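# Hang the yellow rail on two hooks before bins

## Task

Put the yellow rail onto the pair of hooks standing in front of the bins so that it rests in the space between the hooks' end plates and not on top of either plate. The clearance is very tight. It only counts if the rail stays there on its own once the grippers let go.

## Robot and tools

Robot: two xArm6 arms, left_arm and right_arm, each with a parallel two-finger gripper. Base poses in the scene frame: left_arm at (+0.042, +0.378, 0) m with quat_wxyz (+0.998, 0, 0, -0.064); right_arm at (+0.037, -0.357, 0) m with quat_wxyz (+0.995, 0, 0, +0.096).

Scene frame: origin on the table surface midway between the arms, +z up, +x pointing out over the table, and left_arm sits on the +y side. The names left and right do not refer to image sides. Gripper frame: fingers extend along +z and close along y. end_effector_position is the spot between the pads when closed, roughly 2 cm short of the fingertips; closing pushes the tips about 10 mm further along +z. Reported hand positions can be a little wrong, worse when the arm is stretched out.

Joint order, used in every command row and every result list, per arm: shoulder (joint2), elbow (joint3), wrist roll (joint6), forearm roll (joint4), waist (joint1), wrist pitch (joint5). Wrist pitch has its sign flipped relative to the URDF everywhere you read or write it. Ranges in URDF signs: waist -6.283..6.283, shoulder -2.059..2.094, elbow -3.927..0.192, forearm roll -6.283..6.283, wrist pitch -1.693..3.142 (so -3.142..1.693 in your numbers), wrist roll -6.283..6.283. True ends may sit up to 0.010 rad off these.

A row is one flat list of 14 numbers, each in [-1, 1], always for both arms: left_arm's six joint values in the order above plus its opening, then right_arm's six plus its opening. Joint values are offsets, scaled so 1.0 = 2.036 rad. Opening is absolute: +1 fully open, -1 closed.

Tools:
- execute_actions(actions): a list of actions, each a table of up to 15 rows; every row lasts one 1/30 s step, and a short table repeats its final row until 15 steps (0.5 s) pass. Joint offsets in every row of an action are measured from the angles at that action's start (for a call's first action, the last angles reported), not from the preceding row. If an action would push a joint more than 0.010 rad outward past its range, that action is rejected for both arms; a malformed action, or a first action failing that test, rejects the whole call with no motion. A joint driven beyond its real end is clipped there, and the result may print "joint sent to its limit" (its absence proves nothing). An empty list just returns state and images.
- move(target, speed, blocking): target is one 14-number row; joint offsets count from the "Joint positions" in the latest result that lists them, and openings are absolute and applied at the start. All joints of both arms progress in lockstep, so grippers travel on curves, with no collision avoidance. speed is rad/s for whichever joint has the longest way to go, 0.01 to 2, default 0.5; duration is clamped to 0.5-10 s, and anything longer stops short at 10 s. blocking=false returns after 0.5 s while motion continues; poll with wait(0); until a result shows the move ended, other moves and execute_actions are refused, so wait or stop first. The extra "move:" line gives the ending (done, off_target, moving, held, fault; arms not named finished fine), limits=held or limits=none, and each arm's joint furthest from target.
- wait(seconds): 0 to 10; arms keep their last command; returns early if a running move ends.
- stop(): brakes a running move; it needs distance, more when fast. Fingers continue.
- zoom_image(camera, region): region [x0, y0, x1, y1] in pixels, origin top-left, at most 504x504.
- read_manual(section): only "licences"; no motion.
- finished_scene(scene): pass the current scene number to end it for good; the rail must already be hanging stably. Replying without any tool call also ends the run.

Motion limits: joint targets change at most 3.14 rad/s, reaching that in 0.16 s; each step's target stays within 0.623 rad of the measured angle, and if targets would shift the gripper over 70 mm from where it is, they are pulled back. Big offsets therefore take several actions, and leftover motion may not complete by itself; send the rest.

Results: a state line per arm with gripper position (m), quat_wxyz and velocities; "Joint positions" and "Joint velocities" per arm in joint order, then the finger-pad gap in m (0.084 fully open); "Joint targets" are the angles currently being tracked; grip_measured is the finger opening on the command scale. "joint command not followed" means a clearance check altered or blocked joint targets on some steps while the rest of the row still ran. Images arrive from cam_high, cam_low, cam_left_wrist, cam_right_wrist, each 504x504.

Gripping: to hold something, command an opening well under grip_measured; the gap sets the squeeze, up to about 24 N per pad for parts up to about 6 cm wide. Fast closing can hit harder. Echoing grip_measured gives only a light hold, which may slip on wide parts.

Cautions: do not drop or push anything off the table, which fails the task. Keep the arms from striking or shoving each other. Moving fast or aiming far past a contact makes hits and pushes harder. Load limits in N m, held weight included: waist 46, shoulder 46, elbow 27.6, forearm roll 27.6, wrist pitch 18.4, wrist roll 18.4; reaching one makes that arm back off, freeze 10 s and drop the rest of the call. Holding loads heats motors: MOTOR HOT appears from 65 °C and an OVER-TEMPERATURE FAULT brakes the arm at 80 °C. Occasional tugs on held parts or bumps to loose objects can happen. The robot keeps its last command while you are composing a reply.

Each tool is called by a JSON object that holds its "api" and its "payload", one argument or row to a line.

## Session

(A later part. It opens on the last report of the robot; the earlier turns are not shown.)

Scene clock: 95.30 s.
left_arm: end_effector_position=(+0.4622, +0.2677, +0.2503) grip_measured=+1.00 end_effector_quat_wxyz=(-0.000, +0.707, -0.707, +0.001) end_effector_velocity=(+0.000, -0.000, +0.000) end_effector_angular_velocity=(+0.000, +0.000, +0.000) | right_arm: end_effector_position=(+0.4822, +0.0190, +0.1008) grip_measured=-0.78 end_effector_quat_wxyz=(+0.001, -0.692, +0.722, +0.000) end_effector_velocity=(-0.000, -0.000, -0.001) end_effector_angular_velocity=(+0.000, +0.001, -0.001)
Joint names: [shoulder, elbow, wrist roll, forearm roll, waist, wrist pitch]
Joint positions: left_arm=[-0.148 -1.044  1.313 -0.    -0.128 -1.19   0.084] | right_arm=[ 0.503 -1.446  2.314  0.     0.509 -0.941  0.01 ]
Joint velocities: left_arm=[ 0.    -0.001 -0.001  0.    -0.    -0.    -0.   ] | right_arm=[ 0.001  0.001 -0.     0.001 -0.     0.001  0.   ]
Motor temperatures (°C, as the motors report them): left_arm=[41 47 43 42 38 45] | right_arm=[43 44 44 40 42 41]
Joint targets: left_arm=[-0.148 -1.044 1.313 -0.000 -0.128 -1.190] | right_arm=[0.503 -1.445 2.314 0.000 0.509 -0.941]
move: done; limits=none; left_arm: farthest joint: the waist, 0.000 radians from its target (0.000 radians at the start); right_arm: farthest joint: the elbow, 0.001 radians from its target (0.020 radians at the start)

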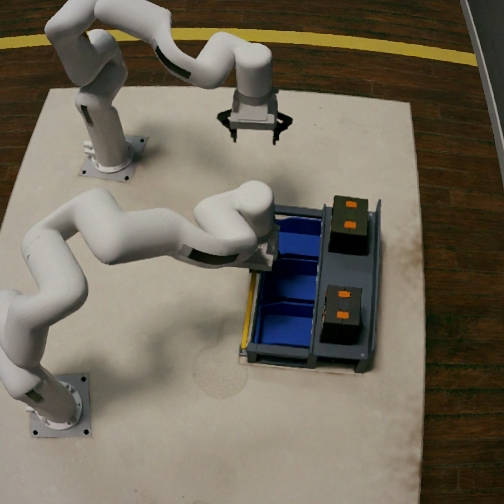

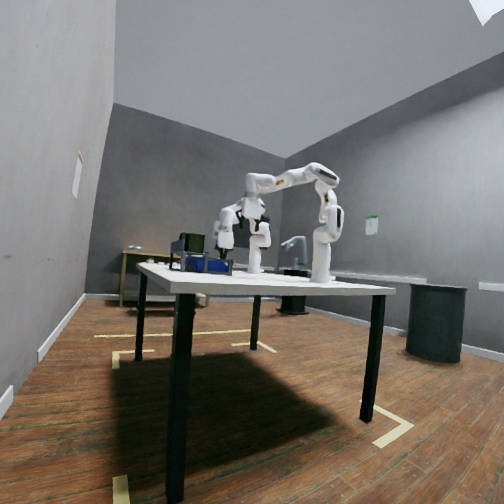

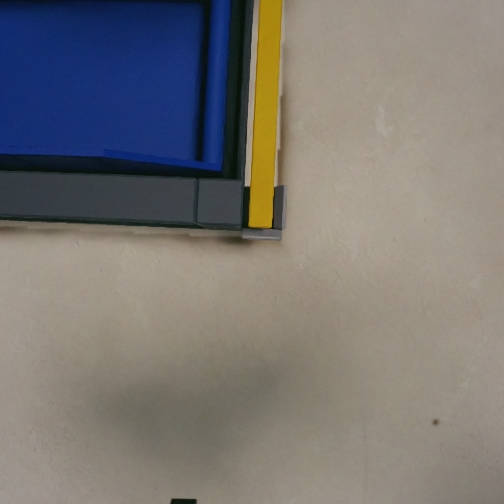

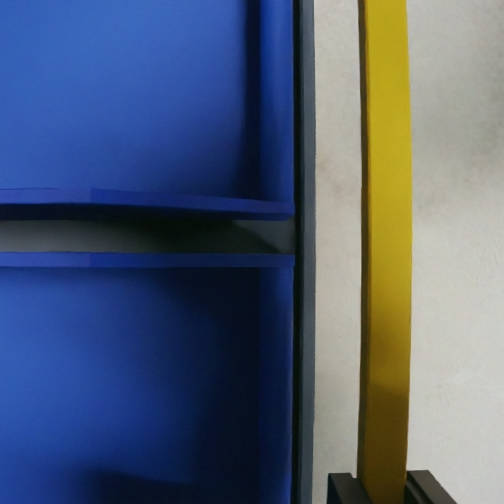

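{"api": "move", "payload": {
  "target": [0,0,0,0,0,0,1, 0.0106,0.0064,-0.0012,0,-0.0012,0.0168,-1],
  "speed": 0.05
}}

{"api": "zoom_image", "payload": {
  "camera": "cam_high",
  "region": [220,310,280,370]
}}

{"api": "zoom_image", "payload": {
  "camera": "cam_left_wrist",
  "region": [200,150,320,270]
}}

Scene clock: 105.13 s.
left_arm: end_effector_position=(+0.4622, +0.2677, +0.2503) grip_measured=+1.00 end_effector_quat_wxyz=(-0.000, +0.707, -0.707, +0.001) end_effector_velocity=(-0.000, -0.000, -0.000) end_effector_angular_velocity=(+0.000, +0.001, -0.001) | right_arm: end_effector_position=(+0.4829, +0.0178, +0.0859) grip_measured=-0.78 end_effector_quat_wxyz=(+0.001, -0.692, +0.722, +0.000) end_effector_velocity=(+0.000, -0.000, -0.000) end_effector_angular_velocity=(-0.001, -0.001, +0.000)
Joint names: [shoulder, elbow, wrist roll, forearm roll, waist, wrist pitch]
Joint positions: left_arm=[-0.148 -1.044  1.313 -0.    -0.128 -1.19   0.084] | right_arm=[ 0.524 -1.433  2.312  0.     0.506 -0.907  0.01 ]
Joint velocities: left_arm=[ 0.001  0.     0.001 -0.    -0.     0.    -0.   ] | right_arm=[ 0.     0.     0.    -0.001 -0.     0.001 -0.   ]
Motor temperatures (°C, as the motors report them): left_arm=[41 47 43 42 38 45] | right_arm=[43 44 44 40 42 41]
Joint targets: left_arm=[-0.148 -1.044 1.313 -0.000 -0.128 -1.190] | right_arm=[0.524 -1.433 2.312 0.000 0.506 -0.907]
move: done; limits=none; left_arm: farthest joint: the waist, 0.000 radians from its target (0.000 radians at the start); right_arm: farthest joint: the shoulder, 0.001 radians from its target (0.022 radians at the start)

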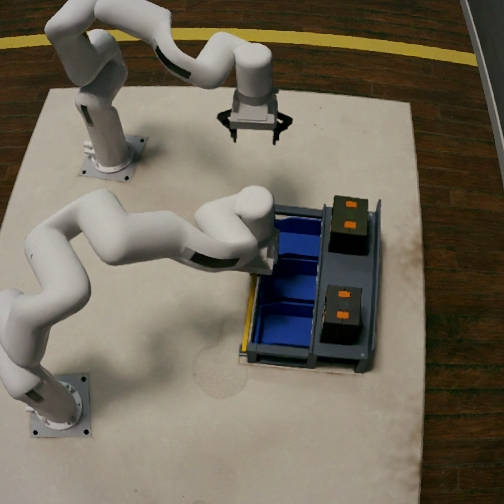

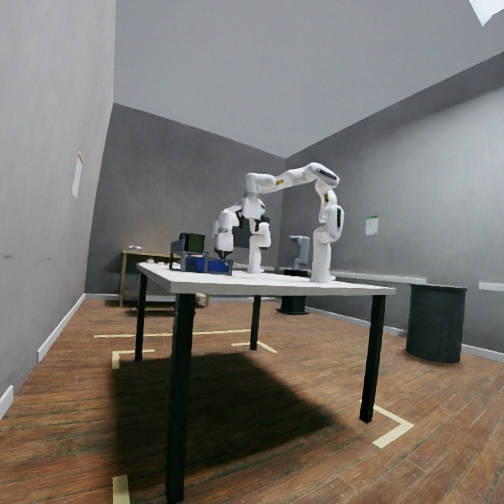

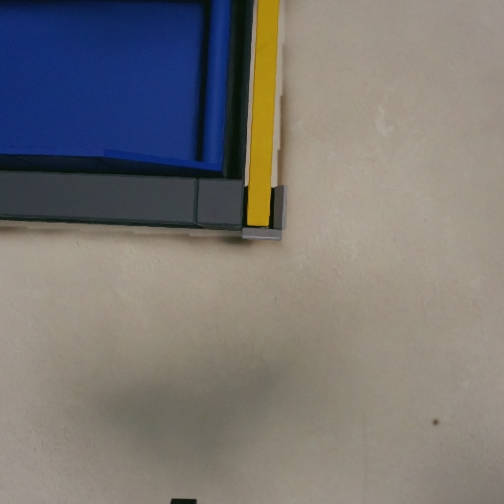

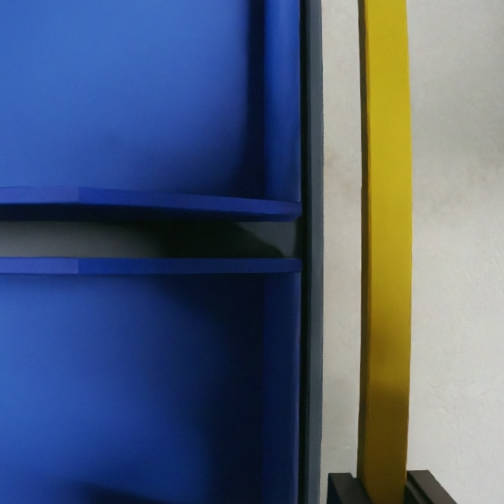

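Region (220, 310, 280, 370) of cam_high's 504x504 image, scaled by 8.400, with more detail than that image has.

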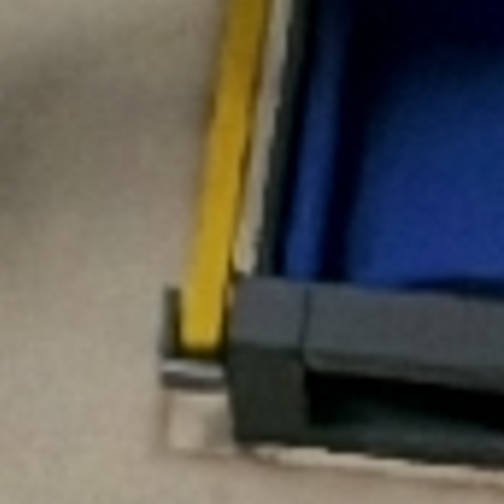

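Region (200, 150, 320, 270) of cam_left_wrist's 504x504 image, scaled by 4.200, with more detail than that image has.

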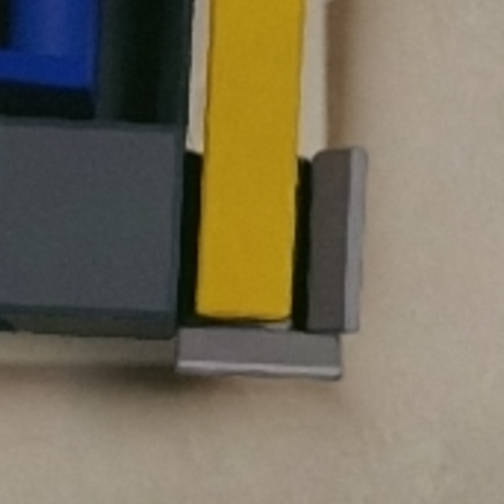

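{"api": "move", "payload": {
  "target": [0,0,0,0,0,0,1, 0.0062,0.0027,0,0,0.0002,0.0088,-1],
  "speed": 0.02
}}

{"api": "zoom_image", "payload": {
  "camera": "cam_high",
  "region": [220,310,280,370]
}}

{"api": "zoom_image", "payload": {
  "camera": "cam_left_wrist",
  "region": [200,150,320,270]
}}

Scene clock: 108.93 s.
left_arm: end_effector_position=(+0.4622, +0.2677, +0.2503) grip_measured=+1.00 end_effector_quat_wxyz=(-0.000, +0.707, -0.707, +0.001) end_effector_velocity=(-0.000, -0.000, -0.000) end_effector_angular_velocity=(+0.000, +0.001, -0.000) | right_arm: end_effector_position=(+0.4828, +0.0180, +0.0780) grip_measured=-0.78 end_effector_quat_wxyz=(+0.001, -0.692, +0.722, +0.000) end_effector_velocity=(-0.000, +0.000, -0.001) end_effector_angular_velocity=(+0.001, +0.001, -0.001)
Joint names: [shoulder, elbow, wrist roll, forearm roll, waist, wrist pitch]
Joint positions: left_arm=[-0.148 -1.044  1.313 -0.    -0.128 -1.19   0.084] | right_arm=[ 0.536 -1.428  2.312  0.     0.507 -0.889  0.01 ]
Joint velocities: left_arm=[ 0.001  0.    -0.001  0.    -0.001  0.    -0.   ] | right_arm=[0.001 0.    0.    0.001 0.    0.001 0.   ]
Motor temperatures (°C, as the motors report them): left_arm=[41 47 43 42 38 45] | right_arm=[44 44 44 40 42 41]
Joint targets: left_arm=[-0.148 -1.044 1.313 -0.000 -0.128 -1.190] | right_arm=[0.537 -1.427 2.312 0.000 0.507 -0.889]
move: done; limits=none; left_arm: farthest joint: the waist, 0.000 radians from its target (0.000 radians at the start); right_arm: farthest joint: the waist, 0.000 radians from its target (0.000 radians at the start)

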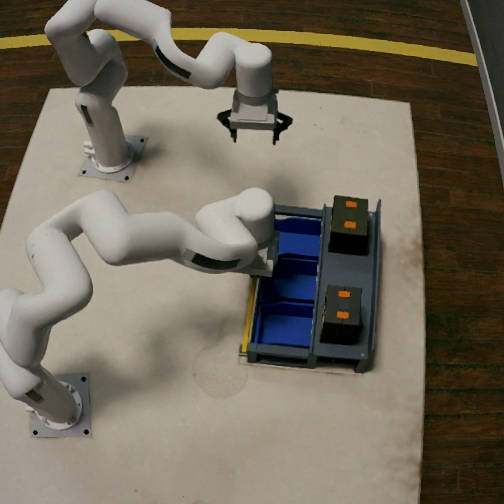

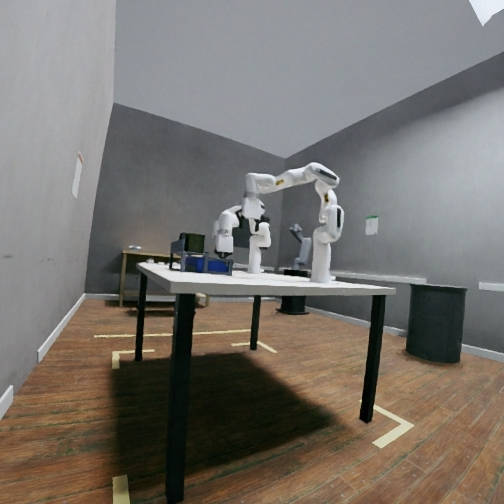

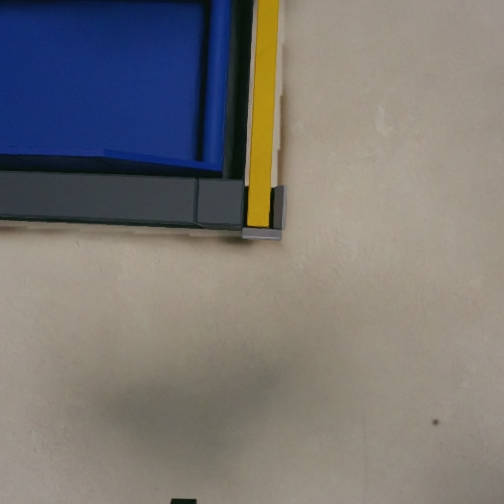

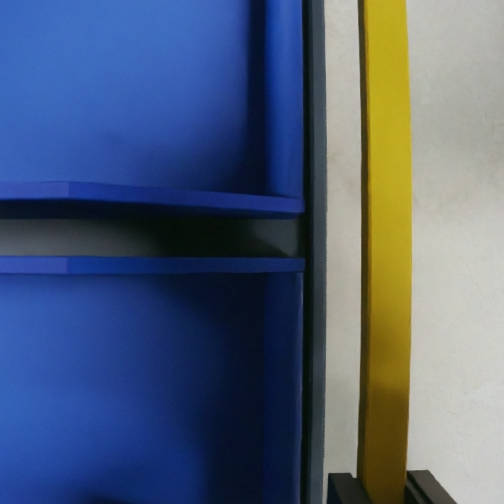

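Region (220, 310, 280, 370) of cam_high's 504x504 image, scaled by 8.400, with more detail than that image has.

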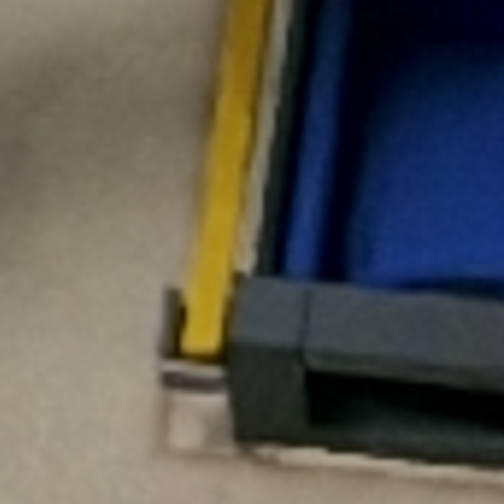

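Region (200, 150, 320, 270) of cam_left_wrist's 504x504 image, scaled by 4.200, with more detail than that image has.

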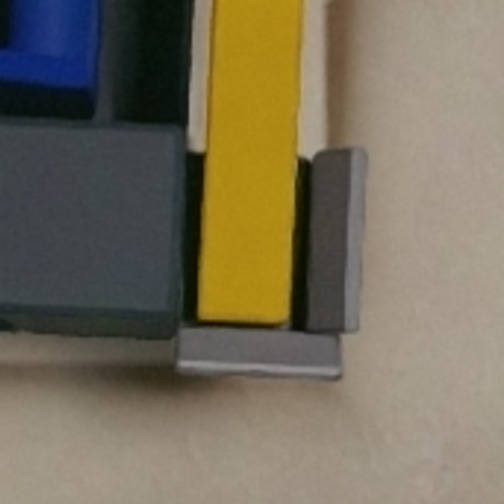

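Rail unchanged in grip; continue down 5 mm.

{"api": "move", "payload": {
  "target": [0,0,0,0,0,0,1, 0.004,0.0016,0,0,0,0.0055,-1],
  "speed": 0.015
}}

{"api": "zoom_image", "payload": {
  "camera": "cam_high",
  "region": [220,310,280,370]
}}

{"api": "zoom_image", "payload": {
  "camera": "cam_left_wrist",
  "region": [200,150,320,270]
}}

Scene clock: 113.90 s.
left_arm: end_effector_position=(+0.4622, +0.2677, +0.2503) grip_measured=+1.00 end_effector_quat_wxyz=(-0.000, +0.707, -0.707, +0.001) end_effector_velocity=(-0.000, +0.000, -0.000) end_effector_angular_velocity=(+0.000, +0.001, -0.000) | right_arm: end_effector_position=(+0.4838, +0.0189, +0.0745) grip_measured=-0.78 end_effector_quat_wxyz=(+0.003, -0.692, +0.722, -0.000) end_effector_velocity=(-0.001, -0.000, -0.001) end_effector_angular_velocity=(-0.001, +0.003, -0.001)
Joint names: [shoulder, elbow, wrist roll, forearm roll, waist, wrist pitch]
Joint positions: left_arm=[-0.148 -1.044  1.313 -0.    -0.128 -1.19   0.084] | right_arm=[ 0.543 -1.426  2.312  0.     0.507 -0.877  0.01 ]
Joint velocities: left_arm=[ 0.001 -0.     0.     0.    -0.    -0.001  0.   ] | right_arm=[ 0.001  0.002 -0.     0.001  0.     0.001 -0.   ]
Motor temperatures (°C, as the motors report them): left_arm=[41 47 43 42 38 45] | right_arm=[44 44 44 40 42 41]
Joint targets: left_arm=[-0.148 -1.044 1.313 -0.000 -0.128 -1.190] | right_arm=[0.544 -1.424 2.312 0.000 0.507 -0.878]
move: done; limits=none; left_arm: farthest joint: the waist, 0.000 radians from its target (0.000 radians at the start); right_arm: farthest joint: the elbow, 0.002 radians from its target (0.003 radians at the start)

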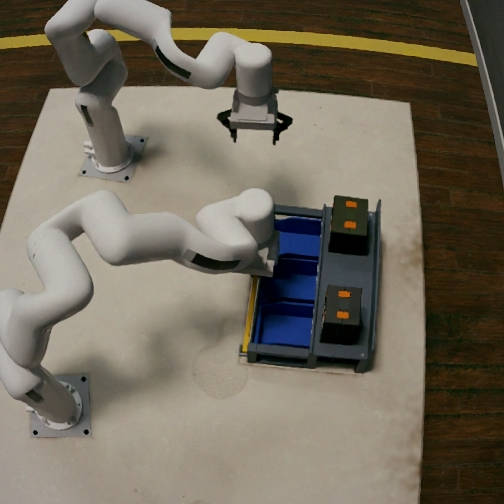

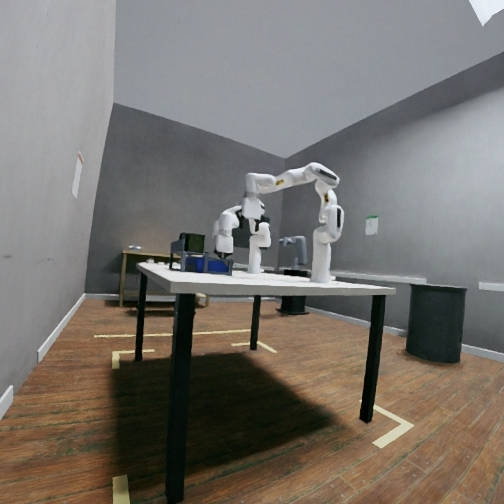

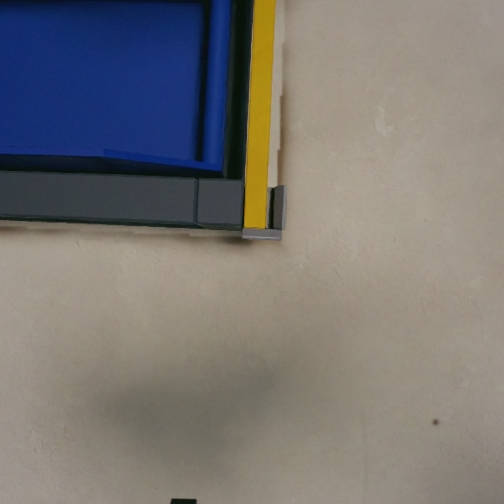

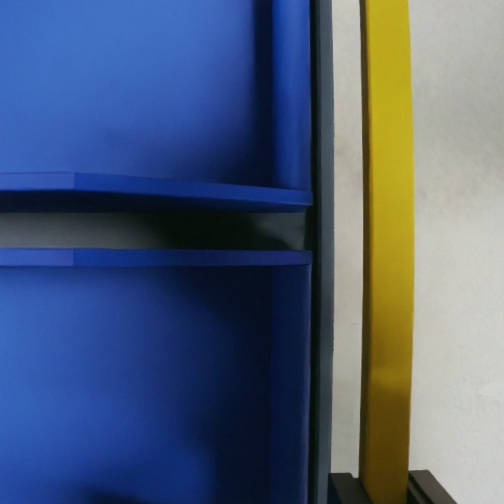

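Region (220, 310, 280, 370) of cam_high's 504x504 image, scaled by 8.400, with more detail than that image has.

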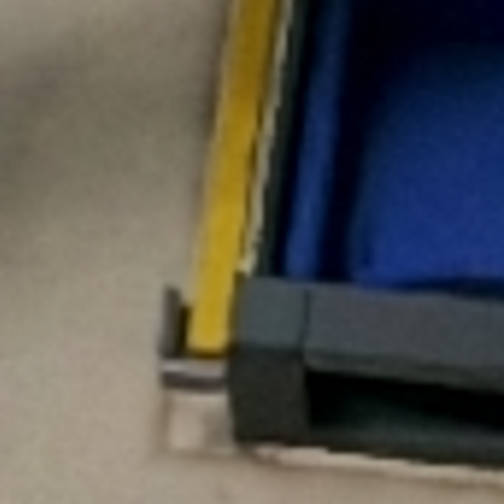

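Region (200, 150, 320, 270) of cam_left_wrist's 504x504 image, scaled by 4.200, with more detail than that image has.

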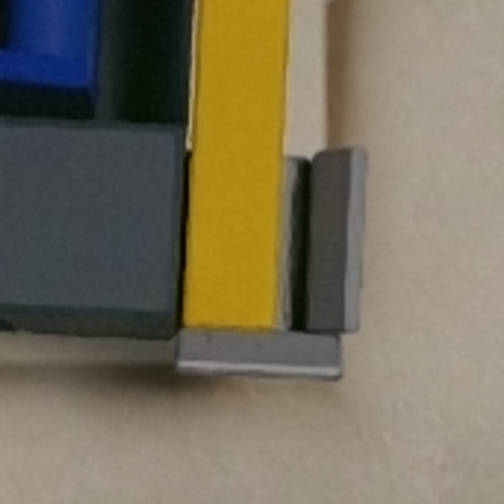

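Seated, it seems. Release and lift.

{"api": "execute_actions", "payload": {
  "actions": [
    [[0,0,0,0,0,0,1, 0,0,0,0,0,0,-0.55]]
  ]
}}

{"api": "move", "payload": {
  "target": [0,0,0,0,0,0,1, -0.043,-0.019,0,0,-0.06,-0.064,-0.55],
  "speed": 0.15
}}

{"api": "zoom_image", "payload": {
  "camera": "cam_left_wrist",
  "region": [200,150,320,270]
}}

Scene clock: 117.60 s.
left_arm: end_effector_position=(+0.4622, +0.2677, +0.2503) grip_measured=+1.00 end_effector_quat_wxyz=(-0.000, +0.707, -0.707, +0.001) end_effector_velocity=(-0.000, +0.000, +0.000) end_effector_angular_velocity=(+0.000, +0.000, -0.000) | right_arm: end_effector_position=(+0.4832, +0.0184, +0.0734) grip_measured=-0.57 end_effector_quat_wxyz=(+0.002, -0.692, +0.722, +0.000) end_effector_velocity=(+0.001, +0.001, +0.002) end_effector_angular_velocity=(+0.003, -0.004, +0.001)
Joint names: [shoulder, elbow, wrist roll, forearm roll, waist, wrist pitch]
Joint positions: left_arm=[-0.148 -1.044  1.313 -0.    -0.128 -1.19   0.084] | right_arm=[ 0.544 -1.425  2.312  0.     0.507 -0.877  0.019]
Joint velocities: left_arm=[-0.001  0.     0.     0.     0.    -0.001  0.   ] | right_arm=[-0.003 -0.001 -0.    -0.     0.     0.002  0.   ]
Motor temperatures (°C, as the motors report them): left_arm=[41 47 43 42 38 45] | right_arm=[43 43 44 40 42 41]
Joint targets: left_arm=[-0.148 -1.044 1.313 -0.000 -0.128 -1.190] | right_arm=[0.543 -1.426 2.312 0.000 0.507 -0.877]

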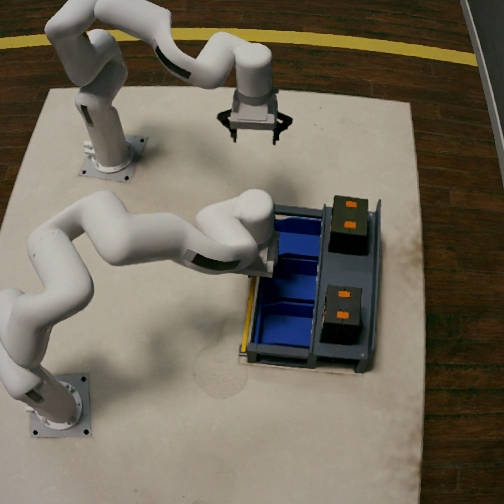

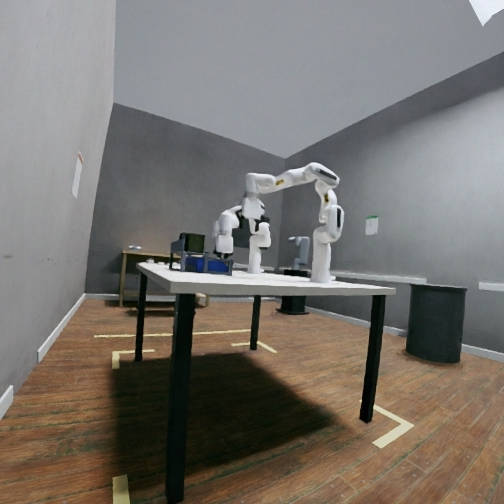

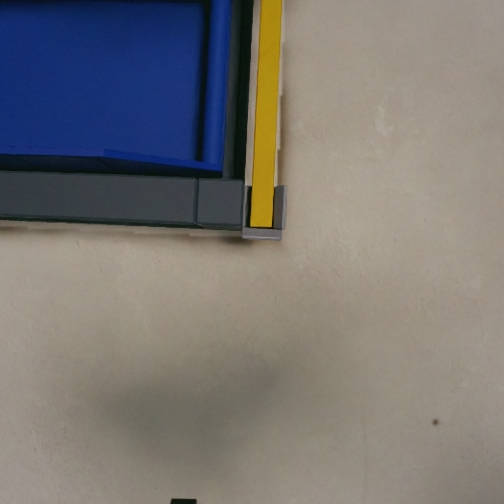

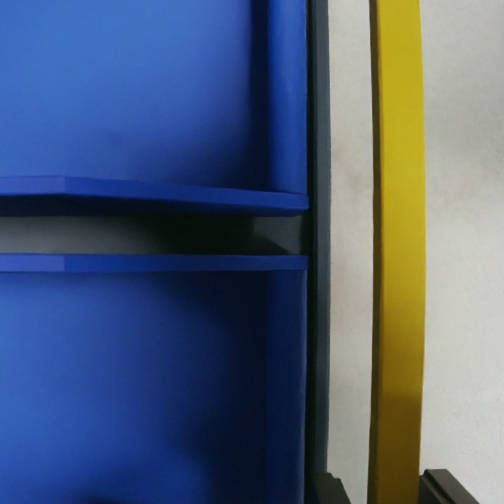

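Scene clock: 118.90 s.
left_arm: end_effector_position=(+0.4622, +0.2677, +0.2503) grip_measured=+1.00 end_effector_quat_wxyz=(-0.000, +0.707, -0.707, +0.001) end_effector_velocity=(-0.001, +0.000, -0.001) end_effector_angular_velocity=(+0.001, +0.003, -0.000) | right_arm: end_effector_position=(+0.5227, -0.0404, +0.1295) grip_measured=-0.57 end_effector_quat_wxyz=(-0.000, -0.647, +0.762, +0.000) end_effector_velocity=(+0.002, -0.000, +0.003) end_effector_angular_velocity=(+0.004, -0.004, -0.002)
Joint names: [shoulder, elbow, wrist roll, forearm roll, waist, wrist pitch]
Joint positions: left_arm=[-0.148 -1.044  1.313 -0.    -0.128 -1.19   0.084] | right_arm=[ 0.457 -1.464  2.312  0.     0.385 -1.008  0.019]
Joint velocities: left_arm=[ 0.001  0.001  0.     0.     0.    -0.001 -0.   ] | right_arm=[-0.004 -0.003 -0.     0.001 -0.002 -0.001 -0.   ]
Motor temperatures (°C, as the motors report them): left_arm=[41 47 43 42 38 45] | right_arm=[43 43 44 40 42 41]
Joint targets: left_arm=[-0.148 -1.044 1.313 -0.000 -0.128 -1.190] | right_arm=[0.457 -1.464 2.312 0.000 0.385 -1.008]
move: done; limits=none; left_arm: farthest joint: the waist, 0.000 radians from its target (0.000 radians at the start); right_arm: farthest joint: the shoulder, 0.001 radians from its target (0.088 radians at the start)

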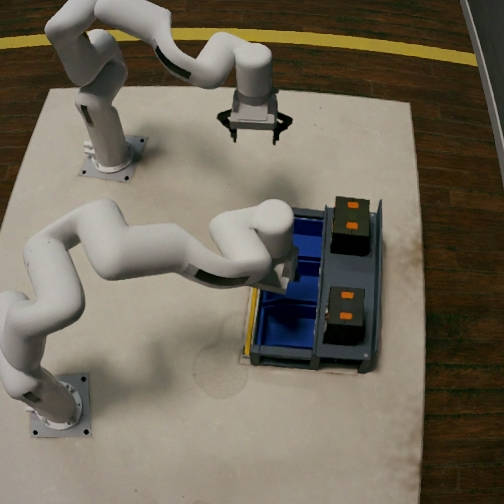

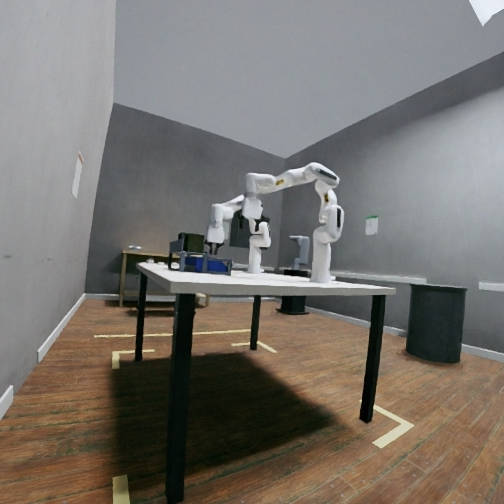

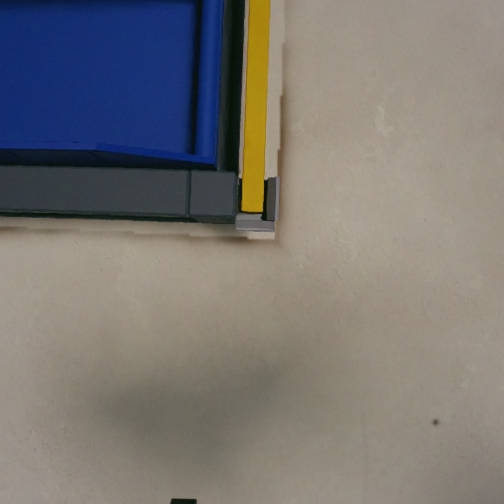

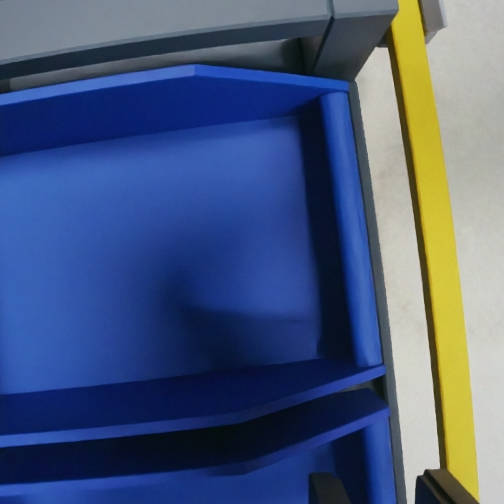

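Region (200, 150, 320, 270) of cam_left_wrist's 504x504 image, scaled by 4.200, with more detail than that image has.

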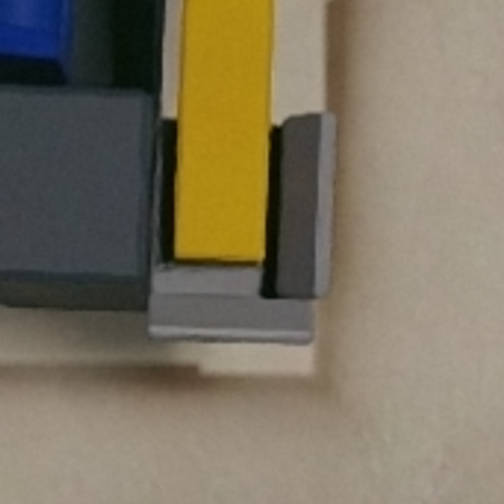

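{"api": "wait", "payload": {
  "seconds": 0.5
}}

{"api": "zoom_image", "payload": {
  "camera": "cam_high",
  "region": [220,310,280,370]
}}

{"api": "zoom_image", "payload": {
  "camera": "cam_left_wrist",
  "region": [200,150,320,270]
}}

Scene clock: 122.47 s.
left_arm: end_effector_position=(+0.4622, +0.2677, +0.2503) grip_measured=+1.00 end_effector_quat_wxyz=(-0.000, +0.707, -0.707, +0.001) end_effector_velocity=(+0.000, +0.000, -0.000) end_effector_angular_velocity=(+0.000, -0.000, -0.000) | right_arm: end_effector_position=(+0.5230, -0.0405, +0.1298) grip_measured=-0.57 end_effector_quat_wxyz=(-0.000, -0.647, +0.763, +0.000) end_effector_velocity=(+0.000, +0.000, +0.000) end_effector_angular_velocity=(+0.000, -0.001, -0.000)
Joint names: [shoulder, elbow, wrist roll, forearm roll, waist, wrist pitch]
Joint positions: left_arm=[-0.148 -1.044  1.313 -0.    -0.128 -1.19   0.084] | right_arm=[ 0.457 -1.464  2.312  0.     0.385 -1.008  0.019]
Joint velocities: left_arm=[ 0.     0.     0.001  0.     0.001  0.001 -0.   ] | right_arm=[-0. -0.  0. -0. -0.  0.  0.]
Motor temperatures (°C, as the motors report them): left_arm=[41 47 43 42 38 45] | right_arm=[43 44 44 40 42 41]
Joint targets: left_arm=[-0.148 -1.044 1.313 -0.000 -0.128 -1.190] | right_arm=[0.457 -1.464 2.312 0.000 0.385 -1.008]
wait: 0.50 s; at rest from the start

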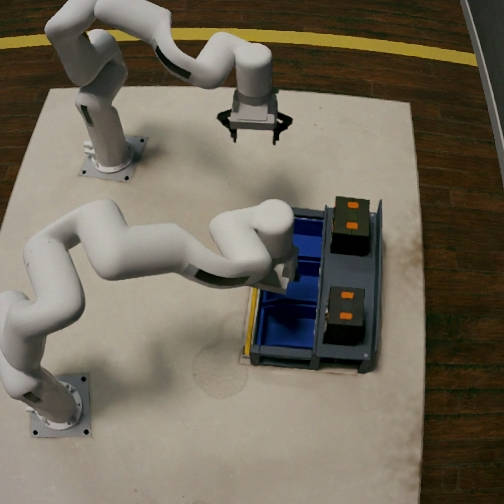

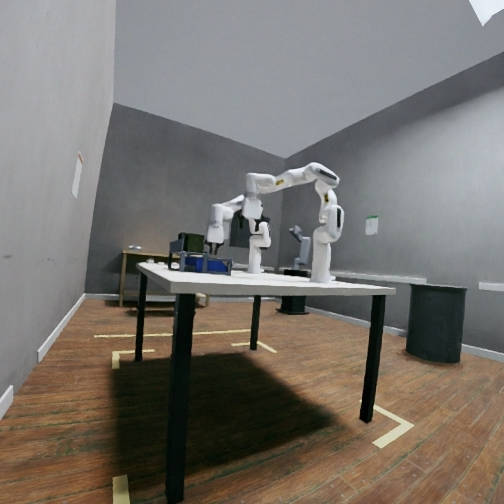

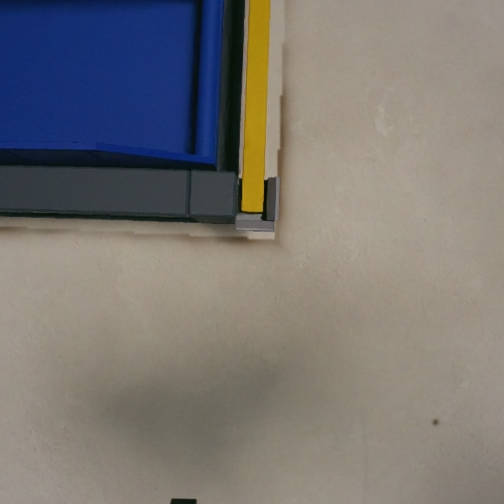

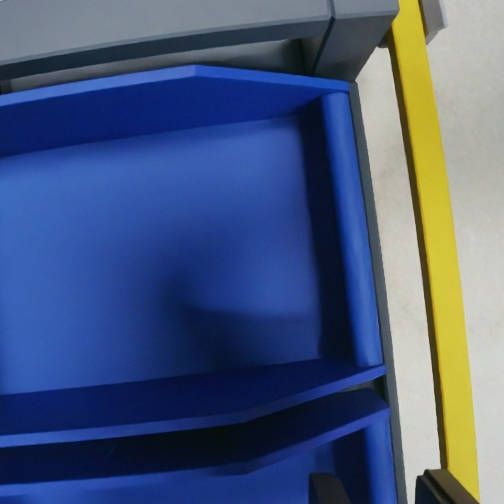

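Region (220, 310, 280, 370) of cam_high's 504x504 image, scaled by 8.400, with more detail than that image has.

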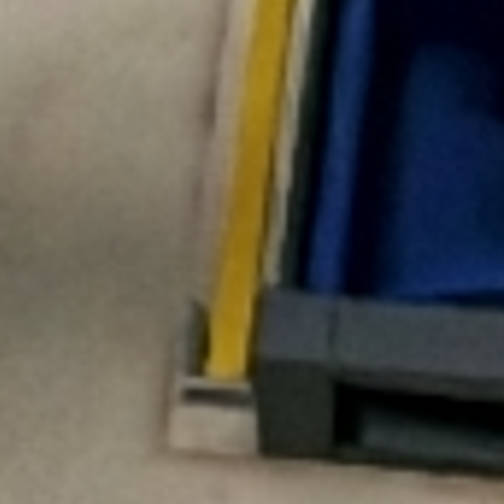

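Region (200, 150, 320, 270) of cam_left_wrist's 504x504 image, scaled by 4.200, with more detail than that image has.

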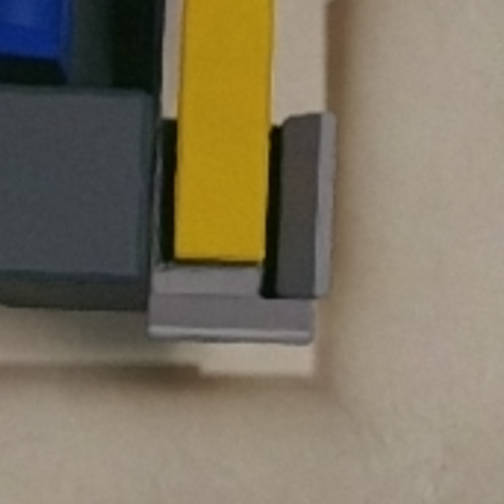

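{"api": "move", "payload": {
  "target": [0,0,0,0,0,0,1, -0.1273,0.1518,-0.1007,0,-0.0342,0.025,-0.4],
  "speed": 0.4
}}

Scene clock: 127.27 s.
left_arm: end_effector_position=(+0.4622, +0.2677, +0.2503) grip_measured=+1.00 end_effector_quat_wxyz=(-0.000, +0.707, -0.707, +0.001) end_effector_velocity=(+0.000, +0.000, +0.000) end_effector_angular_velocity=(-0.000, -0.001, -0.000) | right_arm: end_effector_position=(+0.4817, -0.1096, +0.1502) grip_measured=-0.42 end_effector_quat_wxyz=(+0.000, -0.697, +0.717, +0.000) end_effector_velocity=(+0.000, -0.000, +0.001) end_effector_angular_velocity=(+0.002, -0.002, -0.000)
Joint names: [shoulder, elbow, wrist roll, forearm roll, waist, wrist pitch]
Joint positions: left_arm=[-0.148 -1.044  1.313 -0.    -0.128 -1.19   0.084] | right_arm=[ 0.198 -1.155  2.107  0.     0.315 -0.957  0.026]
Joint velocities: left_arm=[-0.    -0.     0.     0.     0.     0.001  0.   ] | right_arm=[-0.004  0.002 -0.001  0.001 -0.001  0.001 -0.   ]
Motor temperatures (°C, as the motors report them): left_arm=[41 47 43 42 38 45] | right_arm=[43 44 44 40 42 41]
Joint targets: left_arm=[-0.148 -1.044 1.313 -0.000 -0.128 -1.190] | right_arm=[0.198 -1.155 2.107 0.000 0.315 -0.957]
move: done; limits=none; left_arm: farthest joint: the waist, 0.000 radians from its target (0.000 radians at the start); right_arm: farthest joint: the waist, 0.000 radians from its target (0.069 radians at the start)

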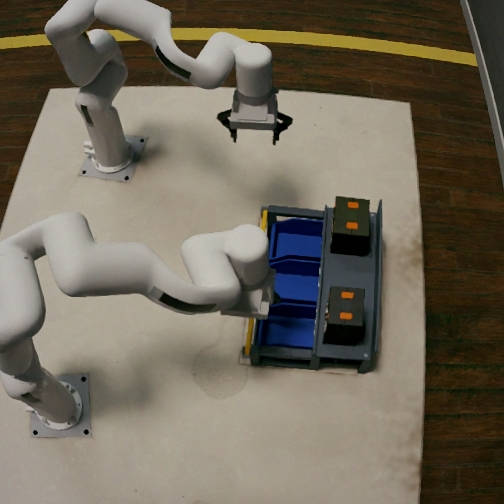

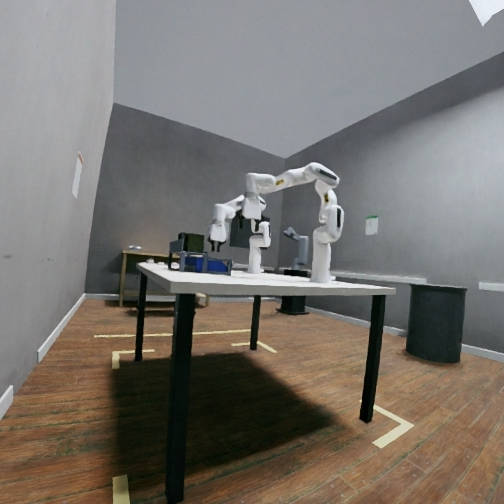

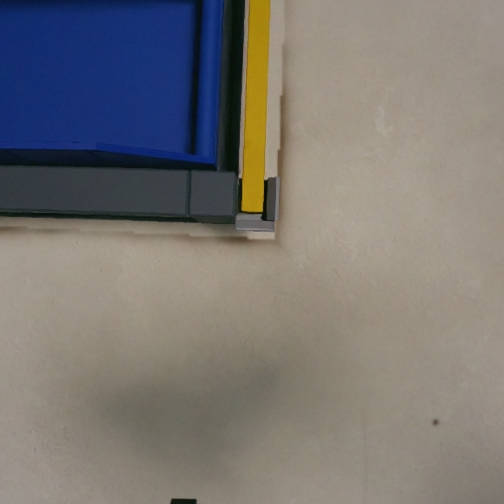

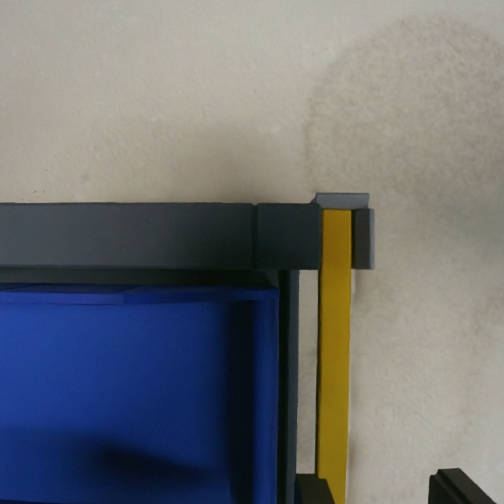

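{"api": "zoom_image", "payload": {
  "camera": "cam_right_wrist",
  "region": [280,170,400,290]
}}

Region (280, 170, 400, 290) of cam_right_wrist's 504x504 image, scaled by 4.200, with more detail than that image has.

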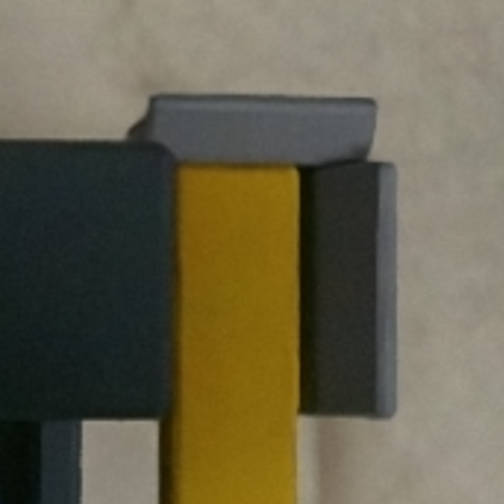

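Rail sits flush inside the plate; fine.

{"api": "finished_scene", "payload": {
  "scene": 1
}}

The scene is finished: the task was done.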